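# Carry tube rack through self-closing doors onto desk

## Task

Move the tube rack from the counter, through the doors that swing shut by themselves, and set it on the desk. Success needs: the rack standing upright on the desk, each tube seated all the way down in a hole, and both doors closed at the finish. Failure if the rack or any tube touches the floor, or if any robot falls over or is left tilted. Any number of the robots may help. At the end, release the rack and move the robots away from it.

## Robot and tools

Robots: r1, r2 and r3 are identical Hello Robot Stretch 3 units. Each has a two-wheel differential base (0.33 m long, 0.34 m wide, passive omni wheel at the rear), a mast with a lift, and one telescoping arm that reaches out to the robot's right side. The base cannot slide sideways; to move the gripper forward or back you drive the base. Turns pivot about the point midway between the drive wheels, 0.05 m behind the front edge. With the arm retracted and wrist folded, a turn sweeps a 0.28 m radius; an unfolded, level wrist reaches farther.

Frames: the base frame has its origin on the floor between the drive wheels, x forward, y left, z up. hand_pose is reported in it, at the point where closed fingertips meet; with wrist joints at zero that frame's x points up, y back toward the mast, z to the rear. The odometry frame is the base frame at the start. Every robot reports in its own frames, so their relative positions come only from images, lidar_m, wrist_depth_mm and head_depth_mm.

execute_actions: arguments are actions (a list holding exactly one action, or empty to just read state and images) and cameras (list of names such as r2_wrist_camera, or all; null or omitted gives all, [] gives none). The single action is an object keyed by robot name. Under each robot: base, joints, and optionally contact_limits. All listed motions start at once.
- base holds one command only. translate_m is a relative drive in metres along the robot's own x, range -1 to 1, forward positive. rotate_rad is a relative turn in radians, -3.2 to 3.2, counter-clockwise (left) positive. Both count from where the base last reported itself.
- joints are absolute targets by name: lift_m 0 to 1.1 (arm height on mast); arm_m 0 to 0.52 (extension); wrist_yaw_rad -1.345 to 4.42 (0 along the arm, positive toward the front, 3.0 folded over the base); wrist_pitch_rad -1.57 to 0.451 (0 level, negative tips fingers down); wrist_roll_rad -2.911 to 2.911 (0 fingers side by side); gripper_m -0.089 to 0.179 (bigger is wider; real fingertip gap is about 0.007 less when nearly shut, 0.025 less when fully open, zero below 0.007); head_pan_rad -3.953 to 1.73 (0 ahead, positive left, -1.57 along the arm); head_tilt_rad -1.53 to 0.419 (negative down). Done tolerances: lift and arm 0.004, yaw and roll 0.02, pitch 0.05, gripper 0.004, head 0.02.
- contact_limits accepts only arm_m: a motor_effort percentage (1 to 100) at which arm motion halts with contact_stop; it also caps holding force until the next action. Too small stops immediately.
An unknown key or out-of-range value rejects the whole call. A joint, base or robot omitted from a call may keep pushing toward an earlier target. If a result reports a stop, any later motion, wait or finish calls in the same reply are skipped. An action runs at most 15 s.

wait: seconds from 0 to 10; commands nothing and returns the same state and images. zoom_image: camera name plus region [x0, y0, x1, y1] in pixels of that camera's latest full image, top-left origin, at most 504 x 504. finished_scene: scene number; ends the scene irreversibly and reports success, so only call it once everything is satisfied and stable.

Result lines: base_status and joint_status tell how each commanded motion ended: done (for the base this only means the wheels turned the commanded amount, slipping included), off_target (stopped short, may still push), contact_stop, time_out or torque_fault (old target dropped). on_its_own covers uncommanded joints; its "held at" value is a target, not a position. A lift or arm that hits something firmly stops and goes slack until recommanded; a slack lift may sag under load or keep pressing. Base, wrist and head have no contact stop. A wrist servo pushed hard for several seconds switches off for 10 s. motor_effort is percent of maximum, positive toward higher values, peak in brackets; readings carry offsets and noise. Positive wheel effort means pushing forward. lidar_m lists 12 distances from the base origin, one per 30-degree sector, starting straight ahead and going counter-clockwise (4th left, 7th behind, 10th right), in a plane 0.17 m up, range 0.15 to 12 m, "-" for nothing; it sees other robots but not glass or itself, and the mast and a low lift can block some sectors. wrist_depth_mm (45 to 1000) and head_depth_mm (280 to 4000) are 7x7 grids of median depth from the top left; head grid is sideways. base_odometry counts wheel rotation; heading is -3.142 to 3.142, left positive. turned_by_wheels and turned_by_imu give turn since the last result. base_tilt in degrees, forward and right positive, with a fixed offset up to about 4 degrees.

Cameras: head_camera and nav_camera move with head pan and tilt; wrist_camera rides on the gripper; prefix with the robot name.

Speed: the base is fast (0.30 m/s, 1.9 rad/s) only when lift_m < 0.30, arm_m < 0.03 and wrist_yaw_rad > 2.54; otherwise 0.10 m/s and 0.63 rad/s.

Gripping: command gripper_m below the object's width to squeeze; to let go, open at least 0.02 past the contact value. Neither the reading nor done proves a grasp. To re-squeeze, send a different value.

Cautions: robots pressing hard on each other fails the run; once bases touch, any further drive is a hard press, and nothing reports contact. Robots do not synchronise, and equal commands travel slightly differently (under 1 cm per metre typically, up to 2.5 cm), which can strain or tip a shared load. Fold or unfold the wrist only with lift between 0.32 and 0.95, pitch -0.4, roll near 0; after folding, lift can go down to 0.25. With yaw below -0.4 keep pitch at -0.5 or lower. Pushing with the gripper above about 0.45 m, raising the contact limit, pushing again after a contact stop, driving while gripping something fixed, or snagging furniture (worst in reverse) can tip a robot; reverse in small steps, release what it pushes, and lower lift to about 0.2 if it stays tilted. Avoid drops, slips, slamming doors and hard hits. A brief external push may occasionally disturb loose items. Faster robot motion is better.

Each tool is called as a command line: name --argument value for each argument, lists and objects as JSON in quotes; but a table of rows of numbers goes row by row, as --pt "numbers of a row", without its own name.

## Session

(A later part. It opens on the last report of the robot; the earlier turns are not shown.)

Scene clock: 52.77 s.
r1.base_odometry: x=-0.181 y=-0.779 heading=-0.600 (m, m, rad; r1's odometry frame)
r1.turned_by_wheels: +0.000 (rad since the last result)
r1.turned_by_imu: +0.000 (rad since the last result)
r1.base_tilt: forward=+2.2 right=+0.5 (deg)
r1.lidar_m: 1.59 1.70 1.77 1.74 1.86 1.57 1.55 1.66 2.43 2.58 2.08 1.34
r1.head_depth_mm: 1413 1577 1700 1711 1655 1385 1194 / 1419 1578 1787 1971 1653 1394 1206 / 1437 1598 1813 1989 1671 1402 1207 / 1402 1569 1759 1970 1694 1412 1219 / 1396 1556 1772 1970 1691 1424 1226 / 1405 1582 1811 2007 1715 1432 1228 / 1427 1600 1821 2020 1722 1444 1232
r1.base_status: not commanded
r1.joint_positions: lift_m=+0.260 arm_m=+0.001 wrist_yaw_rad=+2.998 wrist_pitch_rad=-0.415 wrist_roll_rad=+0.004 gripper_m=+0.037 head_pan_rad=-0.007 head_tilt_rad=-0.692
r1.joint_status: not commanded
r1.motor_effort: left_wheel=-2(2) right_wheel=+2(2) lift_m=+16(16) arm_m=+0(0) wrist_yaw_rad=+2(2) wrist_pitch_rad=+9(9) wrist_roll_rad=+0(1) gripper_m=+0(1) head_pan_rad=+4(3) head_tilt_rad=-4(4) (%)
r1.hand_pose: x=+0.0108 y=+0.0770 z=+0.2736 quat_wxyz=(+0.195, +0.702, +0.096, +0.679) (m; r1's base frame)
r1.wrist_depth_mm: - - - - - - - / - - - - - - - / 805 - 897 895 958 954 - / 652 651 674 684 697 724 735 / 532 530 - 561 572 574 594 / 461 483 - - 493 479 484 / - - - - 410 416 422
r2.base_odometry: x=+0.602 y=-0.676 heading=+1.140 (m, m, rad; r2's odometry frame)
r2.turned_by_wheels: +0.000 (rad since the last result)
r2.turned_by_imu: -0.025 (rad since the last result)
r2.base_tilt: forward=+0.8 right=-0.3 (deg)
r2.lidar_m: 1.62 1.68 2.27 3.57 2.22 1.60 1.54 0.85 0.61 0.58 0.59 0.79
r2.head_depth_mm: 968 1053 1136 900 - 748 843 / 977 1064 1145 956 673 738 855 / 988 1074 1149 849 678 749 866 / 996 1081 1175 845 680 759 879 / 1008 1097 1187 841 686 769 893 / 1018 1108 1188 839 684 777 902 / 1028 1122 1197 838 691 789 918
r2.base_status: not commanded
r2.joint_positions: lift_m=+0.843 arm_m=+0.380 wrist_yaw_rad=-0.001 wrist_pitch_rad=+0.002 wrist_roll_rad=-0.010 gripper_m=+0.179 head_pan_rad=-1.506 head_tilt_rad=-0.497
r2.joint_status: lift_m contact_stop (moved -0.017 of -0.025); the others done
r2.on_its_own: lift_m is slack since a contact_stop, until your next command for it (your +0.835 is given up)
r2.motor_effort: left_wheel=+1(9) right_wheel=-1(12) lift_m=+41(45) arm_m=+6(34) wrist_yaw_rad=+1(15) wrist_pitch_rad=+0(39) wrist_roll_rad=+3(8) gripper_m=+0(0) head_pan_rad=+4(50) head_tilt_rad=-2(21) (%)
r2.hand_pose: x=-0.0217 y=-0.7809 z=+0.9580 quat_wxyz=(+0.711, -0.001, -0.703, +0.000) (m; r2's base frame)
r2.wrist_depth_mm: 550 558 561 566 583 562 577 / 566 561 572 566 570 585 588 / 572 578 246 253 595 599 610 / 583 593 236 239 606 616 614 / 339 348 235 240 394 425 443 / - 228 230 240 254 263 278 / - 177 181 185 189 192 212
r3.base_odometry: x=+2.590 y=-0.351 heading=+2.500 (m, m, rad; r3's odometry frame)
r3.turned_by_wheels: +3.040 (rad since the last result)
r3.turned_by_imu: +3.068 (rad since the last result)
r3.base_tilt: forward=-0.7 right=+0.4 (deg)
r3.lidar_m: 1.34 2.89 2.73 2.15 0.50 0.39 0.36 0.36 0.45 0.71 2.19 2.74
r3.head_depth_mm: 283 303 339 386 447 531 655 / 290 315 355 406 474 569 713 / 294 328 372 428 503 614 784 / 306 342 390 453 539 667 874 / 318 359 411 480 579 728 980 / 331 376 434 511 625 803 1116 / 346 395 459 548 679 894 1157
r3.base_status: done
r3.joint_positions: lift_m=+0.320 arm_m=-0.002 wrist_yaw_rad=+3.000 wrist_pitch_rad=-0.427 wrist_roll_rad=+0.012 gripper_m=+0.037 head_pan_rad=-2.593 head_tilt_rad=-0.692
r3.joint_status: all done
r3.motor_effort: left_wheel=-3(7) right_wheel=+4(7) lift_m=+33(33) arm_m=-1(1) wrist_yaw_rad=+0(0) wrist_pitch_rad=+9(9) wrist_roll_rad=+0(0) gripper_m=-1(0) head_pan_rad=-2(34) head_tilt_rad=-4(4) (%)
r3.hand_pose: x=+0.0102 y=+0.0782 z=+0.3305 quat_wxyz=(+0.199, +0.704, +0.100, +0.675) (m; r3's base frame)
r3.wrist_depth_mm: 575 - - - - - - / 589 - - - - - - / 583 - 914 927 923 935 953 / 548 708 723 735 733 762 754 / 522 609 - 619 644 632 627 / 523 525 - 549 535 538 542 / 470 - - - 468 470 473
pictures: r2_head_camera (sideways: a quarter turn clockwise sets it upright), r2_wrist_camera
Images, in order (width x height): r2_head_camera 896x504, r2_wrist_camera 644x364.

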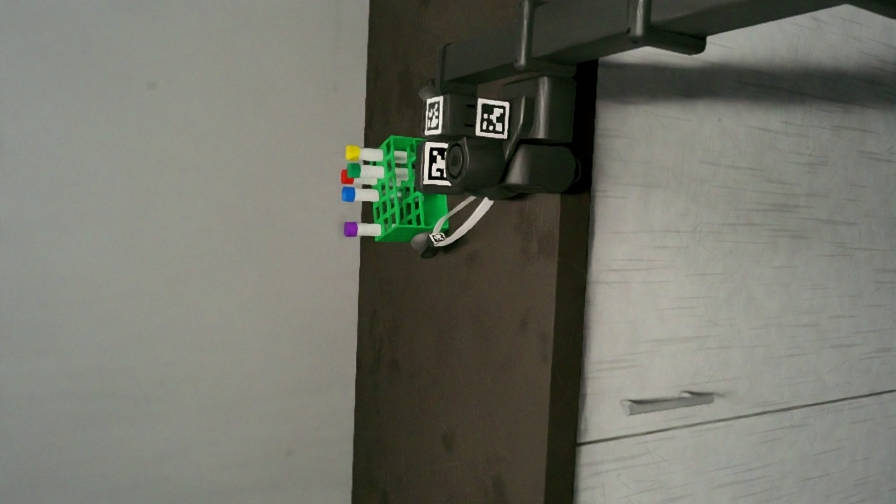

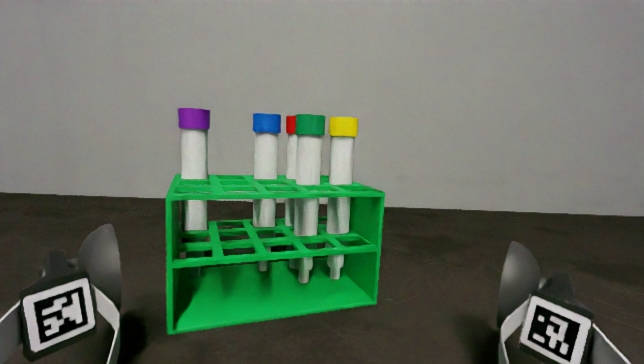

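execute_actions --actions '[{"r2":{"base":{"rotate_rad":0.035},"joints":{"lift_m":0.885,"arm_m":0.36,"wrist_pitch_rad":-0.2}},"r3":{"base":{"translate_m":-0.4}}}]' --cameras '["r3_nav_camera","r1_nav_camera","r2_wrist_camera"]'

Scene clock: 58.40 s.
r1.base_odometry: x=-0.181 y=-0.779 heading=-0.600 (m, m, rad; r1's odometry frame)
r1.turned_by_wheels: +0.000 (rad since the last result)
r1.turned_by_imu: +0.000 (rad since the last result)
r1.base_tilt: forward=+2.1 right=+0.4 (deg)
r1.lidar_m: 1.59 1.69 1.76 1.74 1.86 1.57 1.55 1.66 2.42 2.58 2.08 1.73
r1.head_depth_mm: 1603 1812 2040 1958 1649 1385 1194 / 1553 1734 1982 2029 1668 1405 1208 / 1488 1664 1877 2031 1669 1408 1210 / 1414 1568 1774 1956 1683 1416 1216 / 1396 1560 1766 1954 1702 1427 1225 / 1407 1574 1798 1994 1705 1425 1230 / 1424 1601 1817 2025 1719 1430 1234
r1.base_status: not commanded
r1.joint_positions: lift_m=+0.260 arm_m=+0.001 wrist_yaw_rad=+2.998 wrist_pitch_rad=-0.415 wrist_roll_rad=+0.004 gripper_m=+0.037 head_pan_rad=-0.007 head_tilt_rad=-0.692
r1.joint_status: not commanded
r1.motor_effort: left_wheel=-3(2) right_wheel=+2(2) lift_m=+15(16) arm_m=+0(0) wrist_yaw_rad=+2(2) wrist_pitch_rad=+9(9) wrist_roll_rad=-1(1) gripper_m=+0(1) head_pan_rad=+4(4) head_tilt_rad=-4(4) (%)
r1.hand_pose: x=+0.0108 y=+0.0770 z=+0.2736 quat_wxyz=(+0.195, +0.702, +0.096, +0.679) (m; r1's base frame)
r1.wrist_depth_mm: - - - - - - - / - - - - - - - / 843 - 878 902 927 966 - / 649 650 677 696 711 730 739 / 538 530 - 554 581 578 582 / 456 483 - - 483 481 491 / - - - - 407 415 421
r2.base_odometry: x=+0.602 y=-0.676 heading=+1.175 (m, m, rad; r2's odometry frame)
r2.turned_by_wheels: +0.035 (rad since the last result)
r2.turned_by_imu: +0.034 (rad since the last result)
r2.base_tilt: forward=+0.8 right=-0.3 (deg)
r2.lidar_m: 1.62 1.70 2.36 3.55 2.13 1.59 1.53 0.82 0.60 0.58 0.60 0.82
r2.head_depth_mm: 964 1044 1125 959 646 726 826 / 974 1058 1136 - 633 734 844 / 986 1073 1155 843 672 747 861 / 998 1091 1180 843 682 762 881 / 1013 1104 1182 839 685 775 900 / 1027 1124 1196 837 689 787 919 / 1041 1140 1218 837 704 804 938
r2.base_status: done
r2.joint_positions: lift_m=+0.885 arm_m=+0.360 wrist_yaw_rad=-0.002 wrist_pitch_rad=-0.213 wrist_roll_rad=-0.006 gripper_m=+0.179 head_pan_rad=-1.506 head_tilt_rad=-0.497
r2.joint_status: all done
r2.motor_effort: left_wheel=-2(6) right_wheel=+2(11) lift_m=+50(50) arm_m=-5(9) wrist_yaw_rad=+3(6) wrist_pitch_rad=+4(10) wrist_roll_rad=+2(3) gripper_m=+0(0) head_pan_rad=+3(4) head_tilt_rad=-2(2) (%)
r2.hand_pose: x=-0.0219 y=-0.7507 z=+0.9456 quat_wxyz=(+0.706, +0.075, -0.701, -0.076) (m; r2's base frame)
r2.wrist_depth_mm: 556 568 556 554 550 535 536 / 583 593 559 262 585 570 582 / 520 619 517 242 605 606 602 / 332 343 304 266 273 403 422 / 245 250 252 256 261 279 289 / - 196 198 202 207 211 219 / - 159 162 165 168 170 182
r3.base_odometry: x=+2.910 y=-0.590 heading=+2.500 (m, m, rad; r3's odometry frame)
r3.turned_by_wheels: +0.000 (rad since the last result)
r3.turned_by_imu: +0.000 (rad since the last result)
r3.base_tilt: forward=-0.7 right=+0.4 (deg)
r3.lidar_m: 1.73 3.29 2.23 0.35 0.91 0.40 0.28 0.26 0.26 0.34 0.67 2.81
r3.head_depth_mm: - - - 305 370 469 638 / - - - 302 364 460 622 / - - - 302 359 451 608 / - - - 301 355 444 593 / - - - 298 349 436 581 / - - - 295 345 429 566 / - - - 295 340 422 555
r3.base_status: translate_m off_target (by the wheels' count: -0.3999 of -0.4000)
r3.joint_positions: lift_m=+0.320 arm_m=-0.002 wrist_yaw_rad=+3.000 wrist_pitch_rad=-0.427 wrist_roll_rad=+0.012 gripper_m=+0.037 head_pan_rad=-2.593 head_tilt_rad=-0.697
r3.joint_status: not commanded
r3.on_its_own: right_wheel is at rest, and its effort (-21) is outside its rest range (-18 to +18)
r3.motor_effort: left_wheel=-15(81) right_wheel=-21(80) lift_m=+32(33) arm_m=-1(1) wrist_yaw_rad=+0(2) wrist_pitch_rad=+9(9) wrist_roll_rad=+0(0) gripper_m=+0(0) head_pan_rad=-2(3) head_tilt_rad=-1(4) (%)
r3.hand_pose: x=+0.0103 y=+0.0782 z=+0.3306 quat_wxyz=(+0.199, +0.704, +0.100, +0.675) (m; r3's base frame)
r3.wrist_depth_mm: 747 - 369 408 - - - / 821 - 409 447 - - - / 845 - 453 493 927 927 939 / 736 707 504 552 741 748 766 / 608 616 - 581 642 623 634 / 517 521 - 542 533 531 544 / 469 - - - 467 466 474
pictures: r1_nav_camera (sideways: a quarter turn counterclockwise sets it upright), r2_wrist_camera, r3_nav_camera (sideways: a quarter turn counterclockwise sets it upright)
Images, in order (width x height): r1_nav_camera 672x504, r2_wrist_camera 644x364, r3_nav_camera 672x504.

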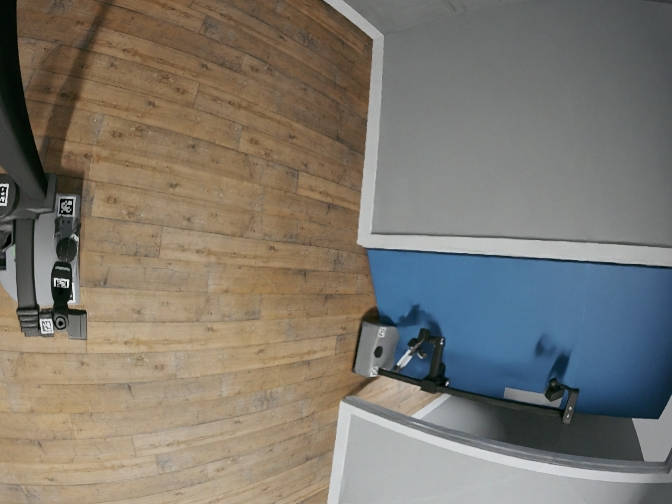

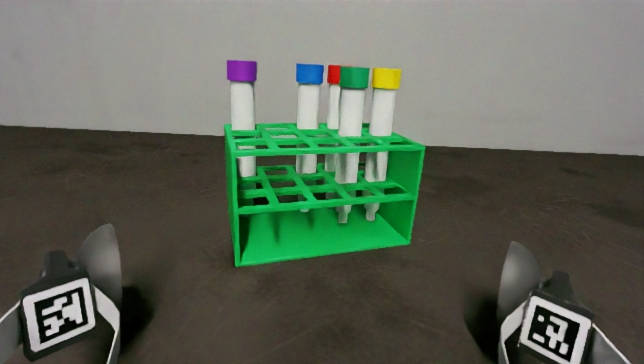

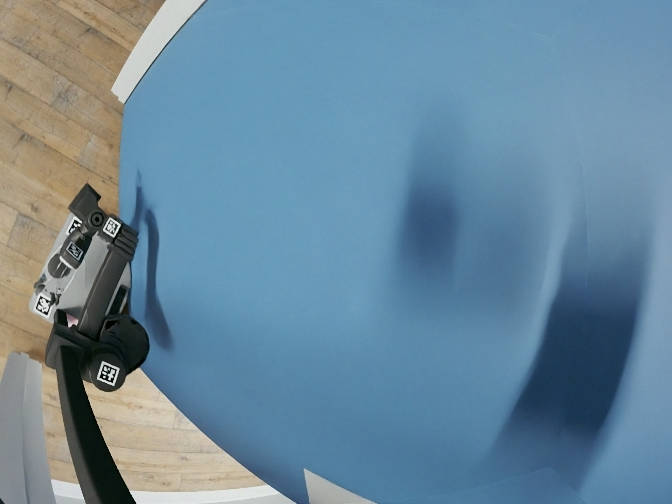

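execute_actions --actions '[{"r2":{"base":{"translate_m":-0.006},"joints":{"arm_m":0.45}},"r3":{"base":{"translate_m":-0.4}}}]' --cameras '["r3_nav_camera","r1_nav_camera","r2_wrist_camera","r2_head_camera"]'

Scene clock: 63.93 s.
r1.base_odometry: x=-0.181 y=-0.779 heading=-0.600 (m, m, rad; r1's odometry frame)
r1.turned_by_wheels: +0.000 (rad since the last result)
r1.turned_by_imu: +0.000 (rad since the last result)
r1.base_tilt: forward=+2.1 right=+0.5 (deg)
r1.lidar_m: 1.59 1.69 1.77 1.74 1.86 1.58 1.55 1.66 2.43 2.59 2.08 1.80
r1.head_depth_mm: 1893 2134 2332 2027 1655 1382 1193 / 1708 1928 2217 2038 1659 1396 1201 / 1544 1731 1966 2058 1674 1399 1209 / 1412 1553 1766 1931 1696 1416 1216 / 1401 1564 1770 1957 1699 1418 1223 / 1411 1588 1792 1974 1703 1436 1229 / 1425 1599 1806 2018 1714 1443 1235
r1.base_status: not commanded
r1.joint_positions: lift_m=+0.260 arm_m=+0.001 wrist_yaw_rad=+2.998 wrist_pitch_rad=-0.415 wrist_roll_rad=+0.004 gripper_m=+0.037 head_pan_rad=-0.007 head_tilt_rad=-0.692
r1.joint_status: not commanded
r1.motor_effort: left_wheel=-2(3) right_wheel=+2(2) lift_m=+16(16) arm_m=+0(0) wrist_yaw_rad=+2(2) wrist_pitch_rad=+9(9) wrist_roll_rad=-1(0) gripper_m=+0(0) head_pan_rad=+4(4) head_tilt_rad=-5(4) (%)
r1.hand_pose: x=+0.0108 y=+0.0770 z=+0.2736 quat_wxyz=(+0.195, +0.702, +0.096, +0.679) (m; r1's base frame)
r1.wrist_depth_mm: - - - - - - - / - - - - - - - / 833 - 879 918 919 958 - / 656 653 673 688 709 713 715 / 527 548 - 549 571 574 591 / 453 490 - - 488 479 486 / - - - - 406 414 417
r2.base_odometry: x=+0.600 y=-0.682 heading=+1.175 (m, m, rad; r2's odometry frame)
r2.turned_by_wheels: +0.000 (rad since the last result)
r2.turned_by_imu: -0.001 (rad since the last result)
r2.base_tilt: forward=+0.9 right=-0.3 (deg)
r2.lidar_m: 1.63 1.70 2.37 3.55 2.13 1.58 1.53 0.82 0.60 0.58 0.60 0.82
r2.head_depth_mm: 963 1046 1125 - 661 727 828 / 981 1060 1141 - 659 733 844 / 987 1074 1157 798 671 747 863 / 1001 1090 1177 841 681 759 880 / 1016 1106 1180 839 686 774 899 / 1033 1121 1196 836 687 787 920 / 1041 1137 1221 835 705 804 943
r2.base_status: done
r2.joint_positions: lift_m=+0.885 arm_m=+0.450 wrist_yaw_rad=-0.001 wrist_pitch_rad=-0.214 wrist_roll_rad=-0.006 gripper_m=+0.179 head_pan_rad=-1.506 head_tilt_rad=-0.497
r2.joint_status: all done
r2.motor_effort: left_wheel=-2(4) right_wheel=+1(4) lift_m=+50(51) arm_m=+6(5) wrist_yaw_rad=+1(1) wrist_pitch_rad=+5(4) wrist_roll_rad=+2(2) gripper_m=+0(0) head_pan_rad=+4(4) head_tilt_rad=-3(2) (%)
r2.hand_pose: x=-0.0218 y=-0.8399 z=+0.9455 quat_wxyz=(+0.705, +0.075, -0.701, -0.076) (m; r2's base frame)
r2.wrist_depth_mm: 469 472 470 473 471 463 467 / 504 484 486 168 485 494 498 / 508 520 516 174 168 521 525 / 331 317 163 159 166 402 426 / 243 176 173 171 174 276 286 / - 163 148 179 176 209 218 / - 153 158 161 163 170 181
r3.base_odometry: x=+3.230 y=-0.829 heading=+2.500 (m, m, rad; r3's odometry frame)
r3.turned_by_wheels: +0.000 (rad since the last result)
r3.turned_by_imu: -0.005 (rad since the last result)
r3.base_tilt: forward=-0.8 right=+0.3 (deg)
r3.lidar_m: 2.12 0.51 0.49 0.84 0.85 1.06 0.32 0.24 0.23 0.25 0.35 2.88
r3.head_depth_mm: - - 312 1843 1641 1393 1205 / - - 297 349 438 1327 1200 / - - 287 321 395 517 757 / - - - 303 362 459 624 / - - - 292 333 413 542 / - - - - 309 375 479 / - - - - 296 343 428
r3.base_status: done
r3.joint_positions: lift_m=+0.320 arm_m=-0.002 wrist_yaw_rad=+3.000 wrist_pitch_rad=-0.427 wrist_roll_rad=+0.012 gripper_m=+0.037 head_pan_rad=-2.593 head_tilt_rad=-0.697
r3.joint_status: not commanded
r3.motor_effort: left_wheel=-10(29) right_wheel=-6(37) lift_m=+32(32) arm_m=-1(1) wrist_yaw_rad=+0(0) wrist_pitch_rad=+9(8) wrist_roll_rad=+0(0) gripper_m=+0(0) head_pan_rad=-2(3) head_tilt_rad=-2(1) (%)
r3.hand_pose: x=+0.0103 y=+0.0782 z=+0.3306 quat_wxyz=(+0.199, +0.704, +0.100, +0.675) (m; r3's base frame)
r3.wrist_depth_mm: 703 - 812 889 700 472 445 / 777 - 882 961 722 493 - / 810 - 903 916 744 532 890 / 735 719 737 745 714 597 757 / 599 607 - 617 641 624 629 / 527 527 - 546 533 535 541 / 469 - - - 465 470 471
pictures: r1_nav_camera (sideways: a quarter turn counterclockwise sets it upright), r2_head_camera (sideways: a quarter turn clockwise sets it upright), r2_wrist_camera, r3_nav_camera (sideways: a quarter turn counterclockwise sets it upright)
Images, in order (width x height): r1_nav_camera 672x504, r2_head_camera 896x504, r2_wrist_camera 644x364, r3_nav_camera 672x504.

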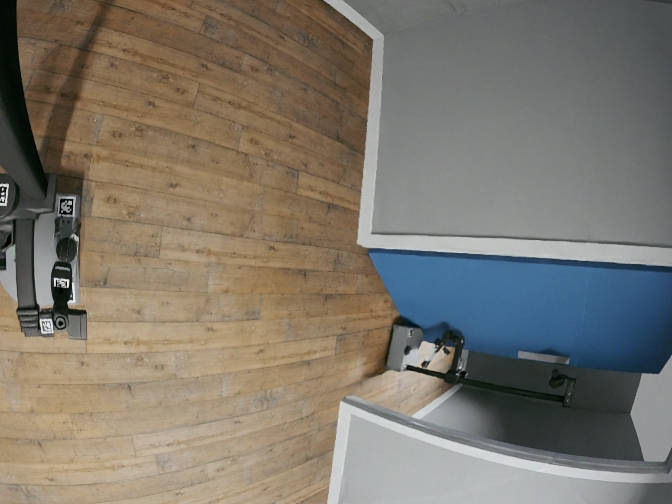

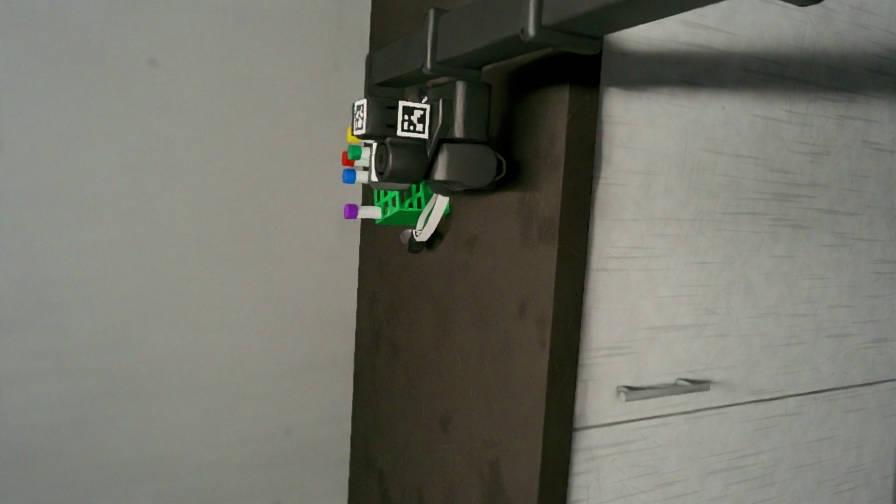

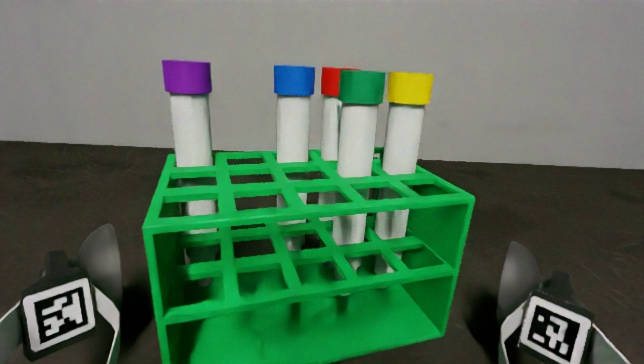

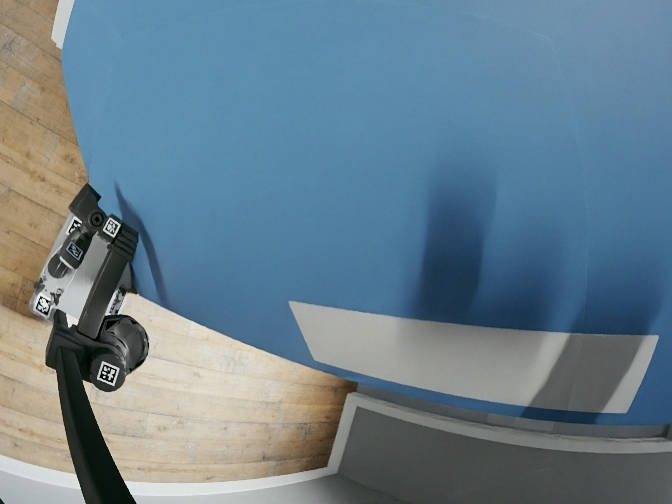

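execute_actions --actions '[{"r2":{"joints":{"arm_m":0.5}},"r3":{"base":{"rotate_rad":0.6},"joints":{"head_pan_rad":-3.6}}}]' --cameras '["r2_wrist_camera"]'

execute_actions --actions '[{"r2":{"joints":{"gripper_m":0.08}},"r3":{"base":{"translate_m":-0.25}}}]' --cameras '["r3_nav_camera","r1_nav_camera","r2_wrist_camera","r2_head_camera"]'

Scene clock: 66.57 s.
r1.base_odometry: x=-0.181 y=-0.779 heading=-0.600 (m, m, rad; r1's odometry frame)
r1.turned_by_wheels: +0.000 (rad since the last result)
r1.turned_by_imu: +0.000 (rad since the last result)
r1.base_tilt: forward=+2.2 right=+0.5 (deg)
r1.lidar_m: 1.59 1.69 1.77 1.74 1.86 1.58 1.55 1.66 2.43 2.59 2.08 1.79
r1.head_depth_mm: 1948 2144 2302 2029 1648 1387 1198 / 1732 1959 2277 2019 1652 1393 1210 / 1551 1735 1977 2047 1687 1407 1212 / 1422 1560 1783 1951 1686 1416 1218 / 1403 1566 1761 1961 1695 1426 1221 / 1412 1581 1805 1991 1705 1442 1228 / 1424 1601 1813 2008 1730 1444 1234
r1.base_status: not commanded
r1.joint_positions: lift_m=+0.260 arm_m=+0.001 wrist_yaw_rad=+2.998 wrist_pitch_rad=-0.415 wrist_roll_rad=+0.004 gripper_m=+0.037 head_pan_rad=-0.007 head_tilt_rad=-0.692
r1.joint_status: not commanded
r1.motor_effort: left_wheel=-3(2) right_wheel=+2(2) lift_m=+16(16) arm_m=-1(0) wrist_yaw_rad=+2(2) wrist_pitch_rad=+10(9) wrist_roll_rad=-1(1) gripper_m=+1(1) head_pan_rad=+3(4) head_tilt_rad=-4(4) (%)
r1.hand_pose: x=+0.0108 y=+0.0770 z=+0.2736 quat_wxyz=(+0.195, +0.702, +0.096, +0.679) (m; r1's base frame)
r1.wrist_depth_mm: - - - - - - - / - - - - - - - / 848 - 907 913 933 951 - / 643 661 671 685 701 711 731 / 528 529 - 553 577 568 583 / 454 485 - - 493 482 489 / - - - - 404 418 420
r2.base_odometry: x=+0.600 y=-0.682 heading=+1.175 (m, m, rad; r2's odometry frame)
r2.turned_by_wheels: +0.000 (rad since the last result)
r2.turned_by_imu: -0.001 (rad since the last result)
r2.base_tilt: forward=+0.9 right=-0.3 (deg)
r2.lidar_m: 1.62 1.70 2.37 3.57 2.12 1.58 1.53 0.82 0.60 0.58 0.60 0.82
r2.head_depth_mm: 961 1044 1128 959 661 724 826 / 976 1060 1132 760 659 734 844 / 987 1075 1157 757 671 746 862 / 1000 1091 1179 843 683 760 878 / 1013 1109 1187 840 684 775 900 / 1030 1125 1199 836 688 790 918 / 1039 1140 1217 835 702 804 940
r2.base_status: not commanded
r2.joint_positions: lift_m=+0.885 arm_m=+0.500 wrist_yaw_rad=-0.001 wrist_pitch_rad=-0.214 wrist_roll_rad=-0.006 gripper_m=+0.179 head_pan_rad=-1.506 head_tilt_rad=-0.497
r2.joint_status: all done
r2.motor_effort: left_wheel=-1(1) right_wheel=+1(2) lift_m=+51(51) arm_m=+6(6) wrist_yaw_rad=+1(2) wrist_pitch_rad=+5(4) wrist_roll_rad=+2(2) gripper_m=+0(0) head_pan_rad=+4(3) head_tilt_rad=-1(2) (%)
r2.hand_pose: x=-0.0217 y=-0.8899 z=+0.9455 quat_wxyz=(+0.705, +0.076, -0.701, -0.076) (m; r2's base frame)
r2.wrist_depth_mm: 427 427 419 432 423 429 429 / 449 111 447 136 120 446 440 / 479 117 480 133 123 470 468 / 327 121 154 138 132 399 418 / 242 112 115 113 121 128 285 / - 97 81 91 138 127 218 / - 76 116 148 144 134 181
r3.base_odometry: x=+3.230 y=-0.829 heading=+3.100 (m, m, rad; r3's odometry frame)
r3.turned_by_wheels: +0.599 (rad since the last result)
r3.turned_by_imu: +0.599 (rad since the last result)
r3.base_tilt: forward=-0.8 right=+0.5 (deg)
r3.lidar_m: 0.49 0.50 0.84 0.86 1.12 0.35 0.27 0.27 0.29 0.41 3.05 2.13
r3.head_depth_mm: 1610 1837 2091 2011 1642 1418 - / 1617 1812 2087 1999 1641 1383 1223 / 1643 1847 2070 1995 1631 1378 1195 / 1664 1888 2146 1980 1619 1372 1200 / 1672 1869 2099 1908 1526 1282 886 / 294 317 354 402 464 550 671 / - 291 315 352 398 461 544
r3.base_status: done
r3.joint_positions: lift_m=+0.320 arm_m=-0.002 wrist_yaw_rad=+3.000 wrist_pitch_rad=-0.427 wrist_roll_rad=+0.012 gripper_m=+0.037 head_pan_rad=-3.593 head_tilt_rad=-0.697
r3.joint_status: all done
r3.on_its_own: left_wheel is at rest, and its effort (-21) is outside its rest range (-18 to +18)
r3.motor_effort: left_wheel=-21(28) right_wheel=+0(15) lift_m=+32(31) arm_m=-1(1) wrist_yaw_rad=+0(0) wrist_pitch_rad=+9(8) wrist_roll_rad=+0(0) gripper_m=+0(1) head_pan_rad=-3(36) head_tilt_rad=-2(1) (%)
r3.hand_pose: x=+0.0103 y=+0.0782 z=+0.3306 quat_wxyz=(+0.199, +0.704, +0.100, +0.675) (m; r3's base frame)
r3.wrist_depth_mm: - - 932 872 814 755 715 / - - - 954 893 826 760 / 895 - 921 921 909 888 717 / 725 725 736 750 736 752 653 / 610 608 - 617 650 627 596 / 521 525 - 548 531 532 537 / 465 - - - 464 468 474
pictures: r2_wrist_camera
Images, in order (width x height): r2_wrist_camera 644x364.

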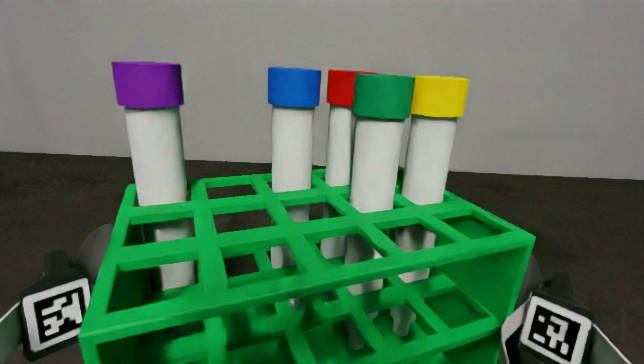

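Scene clock: 70.07 s.
r1.base_odometry: x=-0.181 y=-0.779 heading=-0.600 (m, m, rad; r1's odometry frame)
r1.turned_by_wheels: +0.000 (rad since the last result)
r1.turned_by_imu: +0.000 (rad since the last result)
r1.base_tilt: forward=+2.2 right=+0.5 (deg)
r1.lidar_m: 1.59 1.69 1.77 1.74 1.86 1.58 1.55 1.66 2.43 2.59 2.07 1.80
r1.head_depth_mm: 3465 3157 2454 2023 1647 1383 1198 / 2008 2256 2448 2067 1665 1393 1201 / 1632 1806 2063 2075 1679 1411 1214 / 1425 1566 1765 1965 1700 1413 1217 / 1399 1573 1779 1957 1703 1419 1225 / 1407 1591 1793 1989 1708 1434 1229 / 1422 1608 1819 2012 1724 1437 1234
r1.base_status: not commanded
r1.joint_positions: lift_m=+0.260 arm_m=+0.001 wrist_yaw_rad=+2.998 wrist_pitch_rad=-0.415 wrist_roll_rad=+0.004 gripper_m=+0.037 head_pan_rad=-0.007 head_tilt_rad=-0.692
r1.joint_status: not commanded
r1.motor_effort: left_wheel=-2(3) right_wheel=+2(2) lift_m=+16(16) arm_m=+0(1) wrist_yaw_rad=+2(2) wrist_pitch_rad=+9(9) wrist_roll_rad=+0(1) gripper_m=+0(0) head_pan_rad=+3(5) head_tilt_rad=-4(4) (%)
r1.hand_pose: x=+0.0108 y=+0.0770 z=+0.2736 quat_wxyz=(+0.195, +0.702, +0.096, +0.679) (m; r1's base frame)
r1.wrist_depth_mm: - - - - - - - / - - - - - - - / 826 - 891 923 940 949 - / 672 656 667 689 709 717 734 / 532 541 - 546 577 578 584 / 459 480 - - 498 477 491 / - - - - 405 412 420
r2.base_odometry: x=+0.600 y=-0.682 heading=+1.175 (m, m, rad; r2's odometry frame)
r2.turned_by_wheels: +0.000 (rad since the last result)
r2.turned_by_imu: -0.001 (rad since the last result)
r2.base_tilt: forward=+0.9 right=-0.3 (deg)
r2.lidar_m: 1.62 1.70 2.37 3.57 2.13 1.58 1.53 0.82 0.60 0.58 0.60 0.82
r2.head_depth_mm: 961 1044 1126 959 660 723 829 / 972 1061 1136 761 661 734 846 / 991 1075 1156 758 669 745 863 / 1002 1090 1181 844 684 759 881 / 1013 1107 1186 839 687 775 898 / 1030 1115 1198 836 688 790 921 / 1041 1139 1216 836 703 806 938
r2.base_status: not commanded
r2.joint_positions: lift_m=+0.885 arm_m=+0.500 wrist_yaw_rad=+0.000 wrist_pitch_rad=-0.214 wrist_roll_rad=-0.006 gripper_m=+0.091 head_pan_rad=-1.506 head_tilt_rad=-0.497
r2.joint_status: gripper_m off_target (ended at +0.091, target +0.080)
r2.on_its_own: gripper_m is held at +0.090, not at your +0.080, by its stall guard, which is still easing
r2.motor_effort: left_wheel=-1(1) right_wheel=+1(1) lift_m=+50(50) arm_m=+6(6) wrist_yaw_rad=+0(1) wrist_pitch_rad=+4(5) wrist_roll_rad=+2(2) gripper_m=-26(100) head_pan_rad=+4(3) head_tilt_rad=-2(2) (%)
r2.hand_pose: x=-0.0215 y=-0.8899 z=+0.9455 quat_wxyz=(+0.705, +0.076, -0.701, -0.076) (m; r2's base frame)
r2.wrist_depth_mm: 430 423 427 428 430 420 425 / 454 444 447 139 127 438 442 / 477 463 474 140 129 462 471 / 332 295 151 142 138 401 419 / 241 125 108 121 122 137 285 / 198 101 88 127 151 140 217 / - 104 115 149 152 151 179
r3.base_odometry: x=+3.480 y=-0.840 heading=+3.099 (m, m, rad; r3's odometry frame)
r3.turned_by_wheels: +0.000 (rad since the last result)
r3.turned_by_imu: -0.003 (rad since the last result)
r3.base_tilt: forward=-0.7 right=+0.3 (deg)
r3.lidar_m: 0.73 0.81 0.95 0.97 1.27 1.65 0.28 0.25 0.26 0.31 0.60 2.32
r3.head_depth_mm: 1418 1592 1824 1994 1637 1417 - / 1444 1600 1827 1975 1631 1385 1219 / 1468 1659 1889 1996 1631 1375 1192 / 1472 1665 1883 1970 1618 1375 1200 / 1464 1650 1878 1958 1613 1365 1199 / 1471 1643 1890 1948 1602 1360 1173 / 1457 1655 1849 1938 1592 1323 600
r3.base_status: done
r3.joint_positions: lift_m=+0.320 arm_m=-0.002 wrist_yaw_rad=+3.000 wrist_pitch_rad=-0.427 wrist_roll_rad=+0.012 gripper_m=+0.037 head_pan_rad=-3.593 head_tilt_rad=-0.697
r3.joint_status: not commanded
r3.motor_effort: left_wheel=-11(24) right_wheel=-5(24) lift_m=+32(32) arm_m=-1(1) wrist_yaw_rad=+0(0) wrist_pitch_rad=+9(9) wrist_roll_rad=+0(0) gripper_m=+0(0) head_pan_rad=-3(3) head_tilt_rad=-1(2) (%)
r3.hand_pose: x=+0.0103 y=+0.0782 z=+0.3306 quat_wxyz=(+0.199, +0.704, +0.100, +0.675) (m; r3's base frame)
r3.wrist_depth_mm: - - - 982 913 846 784 / - - - - 981 910 855 / 893 - 909 939 916 950 896 / 722 709 735 740 751 756 760 / 609 609 - 620 647 619 634 / 527 521 - 542 533 542 535 / 470 - - - 466 467 476
pictures: r1_nav_camera (sideways: a quarter turn counterclockwise sets it upright), r2_head_camera (sideways: a quarter turn clockwise sets it upright), r2_wrist_camera, r3_nav_camera (sideways: a quarter turn counterclockwise sets it upright)
Images, in order (width x height): r1_nav_camera 672x504, r2_head_camera 896x504, r2_wrist_camera 644x364, r3_nav_camera 672x504.

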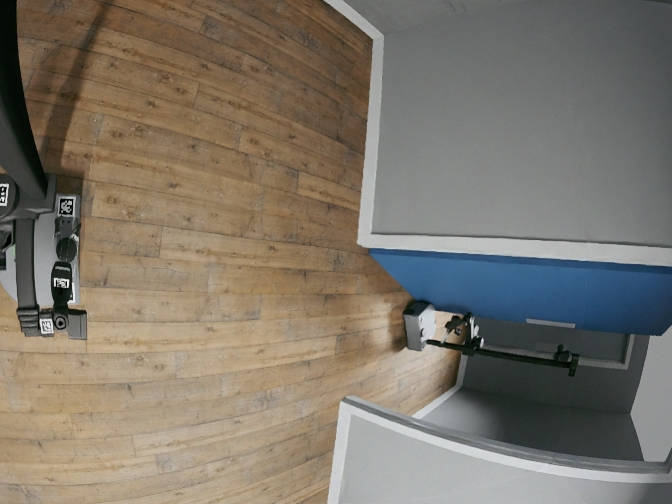

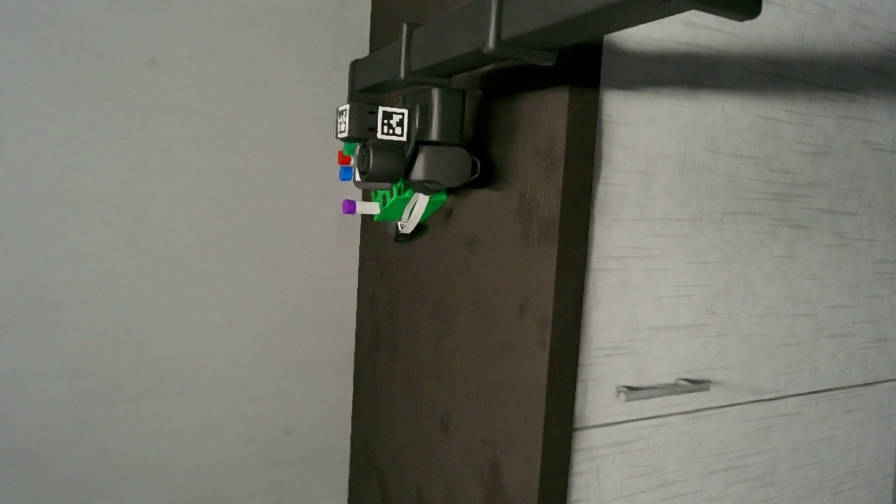

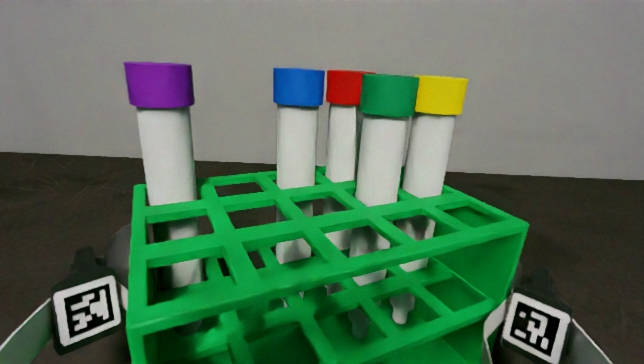

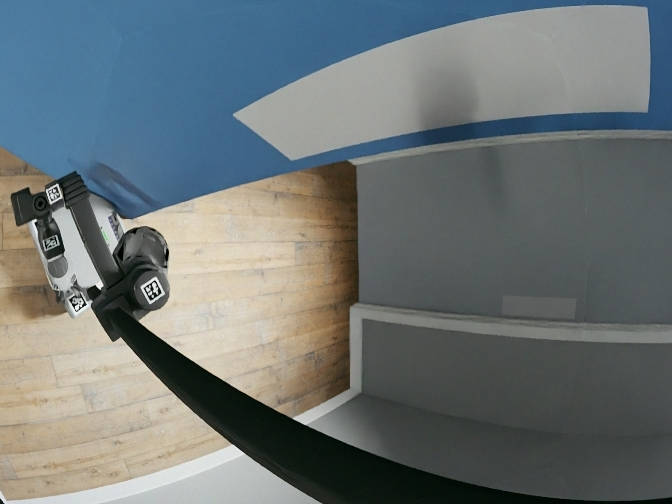

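execute_actions --actions '[{"r2":{"joints":{"gripper_m":0.179}},"r3":{"base":{"rotate_rad":0.45}},"r1":{"base":{"rotate_rad":-0.45}}}]' --cameras '[]'

execute_actions --actions '[{"r2":{"joints":{"arm_m":0.38}},"r3":{"base":{"translate_m":-0.25}},"r1":{"base":{"translate_m":0.7}}}]' --cameras '[]'

execute_actions --actions '[{"r2":{"base":{"translate_m":-0.085},"joints":{"wrist_yaw_rad":0.28}},"r3":{"joints":{"head_pan_rad":-2.2,"head_tilt_rad":-1.0}}}]' --cameras '["r3_nav_camera","r1_nav_camera","r2_wrist_camera"]'

Scene clock: 73.03 s.
r1.base_odometry: x=-0.181 y=-0.779 heading=-1.050 (m, m, rad; r1's odometry frame)
r1.turned_by_wheels: -0.450 (rad since the last result)
r1.turned_by_imu: -0.450 (rad since the last result)
r1.base_tilt: forward=+2.2 right=+0.5 (deg)
r1.lidar_m: 1.79 1.59 1.74 1.75 1.74 1.92 1.56 1.55 1.70 2.59 2.65 1.96
r1.head_depth_mm: 1613 1835 2102 2019 1648 1392 1201 / 1552 1769 1996 2032 1653 1401 1204 / 2957 3218 2564 2065 1667 1403 1211 / 3615 3746 2715 2085 1687 1414 1223 / 3576 3791 2548 2111 1698 1422 1223 / 3487 2426 2539 2124 1714 1429 1237 / 2011 2019 2003 2009 1720 1441 1233
r1.base_status: done
r1.joint_positions: lift_m=+0.260 arm_m=+0.001 wrist_yaw_rad=+2.998 wrist_pitch_rad=-0.415 wrist_roll_rad=+0.004 gripper_m=+0.037 head_pan_rad=-0.007 head_tilt_rad=-0.692
r1.joint_status: not commanded
r1.motor_effort: left_wheel=+2(10) right_wheel=-1(5) lift_m=+16(16) arm_m=-1(0) wrist_yaw_rad=+1(2) wrist_pitch_rad=+9(9) wrist_roll_rad=+0(1) gripper_m=+0(0) head_pan_rad=+3(4) head_tilt_rad=-4(4) (%)
r1.hand_pose: x=+0.0108 y=+0.0770 z=+0.2736 quat_wxyz=(+0.195, +0.702, +0.096, +0.679) (m; r1's base frame)
r1.wrist_depth_mm: - - - - - - - / - - - - - - - / 824 - 875 913 897 951 - / 653 647 678 693 700 721 730 / 534 535 - 568 572 577 581 / 458 487 - - 495 482 492 / - - - - 406 413 417
r2.base_odometry: x=+0.600 y=-0.682 heading=+1.175 (m, m, rad; r2's odometry frame)
r2.turned_by_wheels: +0.000 (rad since the last result)
r2.turned_by_imu: -0.001 (rad since the last result)
r2.base_tilt: forward=+0.8 right=-0.3 (deg)
r2.lidar_m: 1.63 1.70 2.37 3.56 2.12 1.58 1.53 0.82 0.60 0.58 0.60 0.82
r2.head_depth_mm: 966 1042 1121 960 661 722 828 / 976 1062 1137 763 659 733 844 / 989 1076 1155 758 670 747 863 / 1001 1088 1180 843 682 761 880 / 1012 1105 1185 839 685 775 899 / 1027 1127 1197 839 688 789 918 / 1047 1140 1214 836 705 805 939
r2.base_status: not commanded
r2.joint_positions: lift_m=+0.885 arm_m=+0.500 wrist_yaw_rad=+0.000 wrist_pitch_rad=-0.214 wrist_roll_rad=-0.006 gripper_m=+0.179 head_pan_rad=-1.506 head_tilt_rad=-0.497
r2.joint_status: all done
r2.motor_effort: left_wheel=-1(1) right_wheel=+2(2) lift_m=+50(50) arm_m=+5(6) wrist_yaw_rad=+1(1) wrist_pitch_rad=+4(4) wrist_roll_rad=+2(2) gripper_m=+0(83) head_pan_rad=+4(4) head_tilt_rad=-2(1) (%)
r2.hand_pose: x=-0.0215 y=-0.8899 z=+0.9455 quat_wxyz=(+0.705, +0.076, -0.701, -0.076) (m; r2's base frame)
r2.wrist_depth_mm: 421 427 427 418 419 421 420 / 454 110 443 140 129 448 444 / 481 117 471 139 131 463 471 / 330 290 146 142 137 402 418 / 244 115 117 120 122 135 286 / - 86 88 128 150 139 217 / - 100 115 149 152 148 181
r3.base_odometry: x=+3.480 y=-0.840 heading=-2.734 (m, m, rad; r3's odometry frame)
r3.turned_by_wheels: +0.450 (rad since the last result)
r3.turned_by_imu: +0.450 (rad since the last result)
r3.base_tilt: forward=-0.7 right=+0.4 (deg)
r3.lidar_m: 0.75 0.95 0.96 1.19 1.69 0.32 0.27 0.27 0.31 0.54 2.32 0.74
r3.head_depth_mm: 1426 1576 1763 1936 1646 1426 - / 1486 1651 1865 2000 1630 1384 1220 / 1509 1694 1928 1994 1630 1375 1198 / 1535 1731 1974 1982 1619 1367 1203 / 1572 313 356 414 481 592 764 / - 289 315 359 419 502 626 / - - 292 324 372 437 527
r3.base_status: done
r3.joint_positions: lift_m=+0.320 arm_m=-0.002 wrist_yaw_rad=+3.000 wrist_pitch_rad=-0.427 wrist_roll_rad=+0.012 gripper_m=+0.037 head_pan_rad=-3.593 head_tilt_rad=-0.697
r3.joint_status: not commanded
r3.motor_effort: left_wheel=-18(28) right_wheel=-2(11) lift_m=+32(32) arm_m=-2(2) wrist_yaw_rad=+0(0) wrist_pitch_rad=+9(9) wrist_roll_rad=+0(0) gripper_m=+0(0) head_pan_rad=-3(2) head_tilt_rad=-1(1) (%)
r3.hand_pose: x=+0.0103 y=+0.0782 z=+0.3306 quat_wxyz=(+0.199, +0.704, +0.100, +0.675) (m; r3's base frame)
r3.wrist_depth_mm: - - - - - 870 752 / - - - - - 906 782 / 888 - 919 925 934 908 825 / 727 711 737 741 743 757 761 / 606 612 - 618 644 624 634 / 517 529 - 550 537 533 544 / 469 - - - 467 473 475
pictures: none
No camera images: the call's "cameras" was empty. Leave "cameras" out to get every camera's image.

Scene clock: 77.07 s.
r1.base_odometry: x=+0.167 y=-1.386 heading=-1.050 (m, m, rad; r1's odometry frame)
r1.turned_by_wheels: +0.000 (rad since the last result)
r1.turned_by_imu: +0.001 (rad since the last result)
r1.base_tilt: forward=+2.2 right=+0.5 (deg)
r1.lidar_m: 1.10 1.03 1.02 1.60 1.99 2.19 2.22 2.21 2.43 2.54 2.27 1.15
r1.head_depth_mm: 919 1034 1189 1397 1574 1390 1194 / 1971 1123 1225 1386 1571 1392 1206 / 2406 2679 2673 2067 1680 1401 1208 / 2990 3257 2726 2065 1688 1402 1224 / 3004 3321 2747 2095 1703 1423 1218 / 2900 3255 2770 2074 1708 1429 1228 / 2854 3069 2097 1991 1716 1448 1233
r1.base_status: done
r1.joint_positions: lift_m=+0.260 arm_m=+0.001 wrist_yaw_rad=+2.999 wrist_pitch_rad=-0.415 wrist_roll_rad=+0.004 gripper_m=+0.037 head_pan_rad=-0.007 head_tilt_rad=-0.692
r1.joint_status: not commanded
r1.motor_effort: left_wheel=+2(10) right_wheel=-1(5) lift_m=+16(16) arm_m=+0(0) wrist_yaw_rad=+2(2) wrist_pitch_rad=+10(9) wrist_roll_rad=+0(0) gripper_m=+1(0) head_pan_rad=+4(4) head_tilt_rad=-5(5) (%)
r1.hand_pose: x=+0.0108 y=+0.0770 z=+0.2736 quat_wxyz=(+0.195, +0.702, +0.096, +0.679) (m; r1's base frame)
r1.wrist_depth_mm: - - - - - 892 810 / - - - - - 929 890 / 828 - 869 920 914 929 943 / 635 659 681 689 699 737 730 / 532 541 - 555 566 571 583 / 456 486 - - 484 479 488 / - - - - 408 418 415
r2.base_odometry: x=+0.600 y=-0.682 heading=+1.175 (m, m, rad; r2's odometry frame)
r2.turned_by_wheels: +0.000 (rad since the last result)
r2.turned_by_imu: -0.001 (rad since the last result)
r2.base_tilt: forward=+0.8 right=-0.3 (deg)
r2.lidar_m: 1.63 1.70 2.37 3.56 2.13 1.58 1.53 0.82 0.60 0.58 0.60 0.82
r2.head_depth_mm: 962 1043 1124 - 662 726 827 / 976 1060 1139 - 649 735 845 / 987 1074 1147 843 669 747 860 / 1003 1090 1178 843 682 761 878 / 1015 1105 1188 842 688 773 900 / 1030 1118 1200 836 688 791 920 / 1042 1140 1218 837 706 806 941
r2.base_status: not commanded
r2.joint_positions: lift_m=+0.885 arm_m=+0.380 wrist_yaw_rad=+0.000 wrist_pitch_rad=-0.214 wrist_roll_rad=-0.006 gripper_m=+0.179 head_pan_rad=-1.506 head_tilt_rad=-0.497
r2.joint_status: all done
r2.motor_effort: left_wheel=+0(0) right_wheel=+2(1) lift_m=+50(50) arm_m=-5(5) wrist_yaw_rad=+0(1) wrist_pitch_rad=+4(5) wrist_roll_rad=+2(2) gripper_m=+0(0) head_pan_rad=+4(4) head_tilt_rad=-2(2) (%)
r2.hand_pose: x=-0.0215 y=-0.7706 z=+0.9454 quat_wxyz=(+0.705, +0.076, -0.701, -0.076) (m; r2's base frame)
r2.wrist_depth_mm: 543 544 533 537 530 529 531 / 571 560 566 250 555 561 559 / 556 576 477 252 570 578 585 / 331 343 301 254 276 399 415 / 245 249 239 250 262 279 287 / - 195 198 202 207 211 219 / - 160 163 165 168 169 183
r3.base_odometry: x=+3.709 y=-0.740 heading=-2.734 (m, m, rad; r3's odometry frame)
r3.turned_by_wheels: +0.000 (rad since the last result)
r3.turned_by_imu: -0.003 (rad since the last result)
r3.base_tilt: forward=-0.6 right=+0.3 (deg)
r3.lidar_m: 0.98 1.14 1.16 1.43 1.53 1.50 0.28 0.26 0.27 0.36 1.78 1.01
r3.head_depth_mm: 1285 1424 1599 1828 1647 1424 - / 1304 1477 1674 1878 1636 1380 1221 / 1325 1473 1685 1877 1631 1375 1192 / 1384 1557 1782 1927 1616 1375 1200 / 1449 1638 1875 1977 1611 1360 1198 / 1433 1576 1745 1852 1600 1355 758 / 1254 1367 1476 1613 435 485 563
r3.base_status: done
r3.joint_positions: lift_m=+0.320 arm_m=-0.002 wrist_yaw_rad=+3.000 wrist_pitch_rad=-0.427 wrist_roll_rad=+0.012 gripper_m=+0.037 head_pan_rad=-3.593 head_tilt_rad=-0.697
r3.joint_status: not commanded
r3.motor_effort: left_wheel=-8(21) right_wheel=-5(22) lift_m=+32(31) arm_m=-2(1) wrist_yaw_rad=+0(0) wrist_pitch_rad=+8(9) wrist_roll_rad=+0(0) gripper_m=-1(0) head_pan_rad=-2(3) head_tilt_rad=-2(1) (%)
r3.hand_pose: x=+0.0103 y=+0.0782 z=+0.3306 quat_wxyz=(+0.199, +0.704, +0.100, +0.675) (m; r3's base frame)
r3.wrist_depth_mm: - - - - - - 900 / - - - - - - 934 / 887 - 918 924 938 941 944 / 724 715 732 744 748 753 758 / 608 606 - 622 650 627 627 / 525 528 - 547 535 540 537 / 471 - - - 466 467 469
pictures: none
No camera images: the call's "cameras" was empty. Leave "cameras" out to get every camera's image.

Scene clock: 79.17 s.
r1.base_odometry: x=+0.167 y=-1.386 heading=-1.050 (m, m, rad; r1's odometry frame)
r1.turned_by_wheels: +0.000 (rad since the last result)
r1.turned_by_imu: +0.000 (rad since the last result)
r1.base_tilt: forward=+2.2 right=+0.4 (deg)
r1.lidar_m: 1.10 1.03 1.02 1.60 1.99 2.20 2.23 2.21 2.44 2.55 2.27 1.15
r1.head_depth_mm: 919 1032 1188 1395 1587 1386 1204 / 1957 1116 1222 1389 1561 1395 1203 / 2417 2673 2663 2080 1682 1407 1213 / 2986 3355 2721 2084 1688 1416 1218 / 2931 3303 2748 2130 1705 1418 1221 / 2912 3257 2794 2078 1714 1432 1231 / 2863 3032 2114 1996 1725 1448 1240
r1.base_status: not commanded
r1.joint_positions: lift_m=+0.260 arm_m=+0.001 wrist_yaw_rad=+2.999 wrist_pitch_rad=-0.415 wrist_roll_rad=+0.004 gripper_m=+0.037 head_pan_rad=-0.007 head_tilt_rad=-0.692
r1.joint_status: not commanded
r1.motor_effort: left_wheel=+2(2) right_wheel=-2(1) lift_m=+16(16) arm_m=+0(0) wrist_yaw_rad=+2(2) wrist_pitch_rad=+9(9) wrist_roll_rad=-1(1) gripper_m=+0(0) head_pan_rad=+4(4) head_tilt_rad=-5(4) (%)
r1.hand_pose: x=+0.0108 y=+0.0770 z=+0.2736 quat_wxyz=(+0.195, +0.702, +0.096, +0.679) (m; r1's base frame)
r1.wrist_depth_mm: - - - - - 904 796 / - - - - - 951 895 / 840 - 898 929 949 922 931 / 650 653 689 684 715 723 761 / 529 535 - 558 573 587 586 / 451 483 - - 495 484 479 / - - - - 407 415 421
r2.base_odometry: x=+0.567 y=-0.760 heading=+1.175 (m, m, rad; r2's odometry frame)
r2.turned_by_wheels: +0.000 (rad since the last result)
r2.turned_by_imu: +0.000 (rad since the last result)
r2.base_tilt: forward=+0.7 right=-0.3 (deg)
r2.lidar_m: 1.71 1.79 2.50 3.56 2.00 1.49 1.44 0.82 0.60 0.58 0.60 0.82
r2.head_depth_mm: 958 1043 1124 - 660 727 829 / 971 1056 1140 - 648 736 845 / 988 1073 1150 - 668 747 862 / 1003 1088 1160 842 681 761 878 / 1014 1106 1185 841 685 773 898 / 1026 1120 1197 839 693 790 920 / 1042 1139 1222 834 703 805 945
r2.base_status: done
r2.joint_positions: lift_m=+0.885 arm_m=+0.380 wrist_yaw_rad=+0.278 wrist_pitch_rad=-0.214 wrist_roll_rad=-0.006 gripper_m=+0.179 head_pan_rad=-1.506 head_tilt_rad=-0.497
r2.joint_status: all done
r2.motor_effort: left_wheel=-1(5) right_wheel=+1(4) lift_m=+50(50) arm_m=-5(5) wrist_yaw_rad=+2(5) wrist_pitch_rad=+4(5) wrist_roll_rad=+2(2) gripper_m=+0(0) head_pan_rad=+4(4) head_tilt_rad=-2(2) (%)
r2.hand_pose: x=+0.0458 y=-0.7612 z=+0.9454 quat_wxyz=(+0.709, +0.172, -0.683, +0.023) (m; r2's base frame)
r2.wrist_depth_mm: 716 655 610 557 528 495 459 / 768 692 630 584 541 505 476 / 522 555 522 250 550 538 500 / 332 343 327 275 262 405 416 / 243 250 251 258 258 278 285 / - 195 198 201 207 211 218 / - 159 161 164 167 170 182
r3.base_odometry: x=+3.709 y=-0.740 heading=-2.734 (m, m, rad; r3's odometry frame)
r3.turned_by_wheels: +0.000 (rad since the last result)
r3.turned_by_imu: +0.000 (rad since the last result)
r3.base_tilt: forward=-0.7 right=+0.3 (deg)
r3.lidar_m: 0.98 1.14 1.15 1.43 1.53 1.50 0.27 0.26 0.27 0.36 1.78 1.01
r3.head_depth_mm: - - 303 370 485 705 1148 / - - 315 394 529 801 - / - 290 332 423 580 872 - / - 298 352 455 645 923 - / - 305 375 493 722 1137 - / - 318 399 539 822 1213 1092 / 291 336 429 591 956 1205 1099
r3.base_status: not commanded
r3.joint_positions: lift_m=+0.320 arm_m=-0.002 wrist_yaw_rad=+3.000 wrist_pitch_rad=-0.427 wrist_roll_rad=+0.012 gripper_m=+0.037 head_pan_rad=-2.207 head_tilt_rad=-0.988
r3.joint_status: all done
r3.motor_effort: left_wheel=-8(8) right_wheel=-5(4) lift_m=+32(32) arm_m=-1(1) wrist_yaw_rad=+0(0) wrist_pitch_rad=+9(9) wrist_roll_rad=+0(0) gripper_m=+0(1) head_pan_rad=+4(37) head_tilt_rad=-6(29) (%)
r3.hand_pose: x=+0.0103 y=+0.0782 z=+0.3306 quat_wxyz=(+0.199, +0.704, +0.100, +0.675) (m; r3's base frame)
r3.wrist_depth_mm: - - - - - - 898 / - - - - - - 944 / 885 - 906 917 937 942 951 / 721 713 749 751 744 748 766 / 602 613 - 619 646 624 634 / 521 526 - 544 533 533 544 / 467 - - - 468 473 475
pictures: r1_nav_camera (sideways: a quarter turn counterclockwise sets it upright), r2_wrist_camera, r3_nav_camera (sideways: a quarter turn counterclockwise sets it upright)
Images, in order (width x height): r1_nav_camera 672x504, r2_wrist_camera 644x364, r3_nav_camera 672x504.

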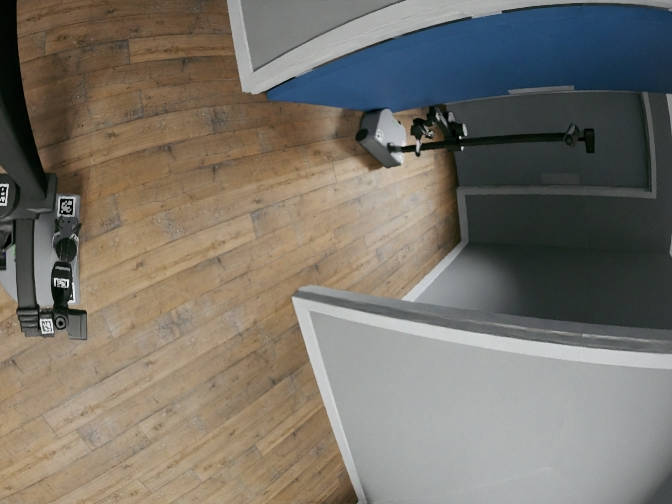

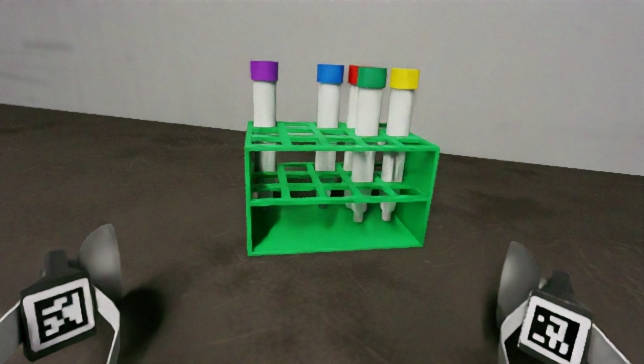

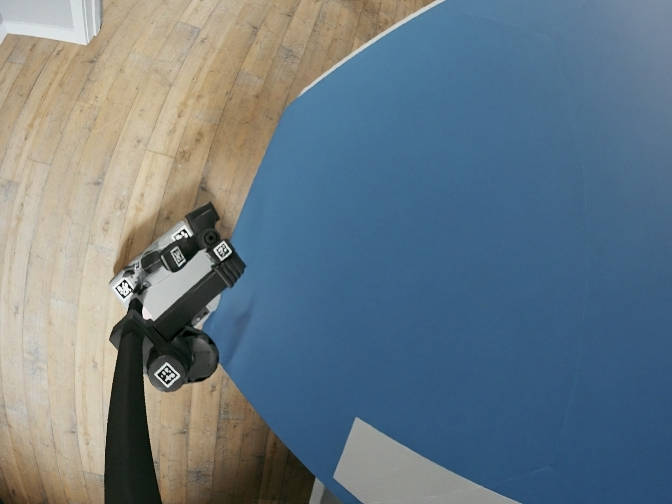

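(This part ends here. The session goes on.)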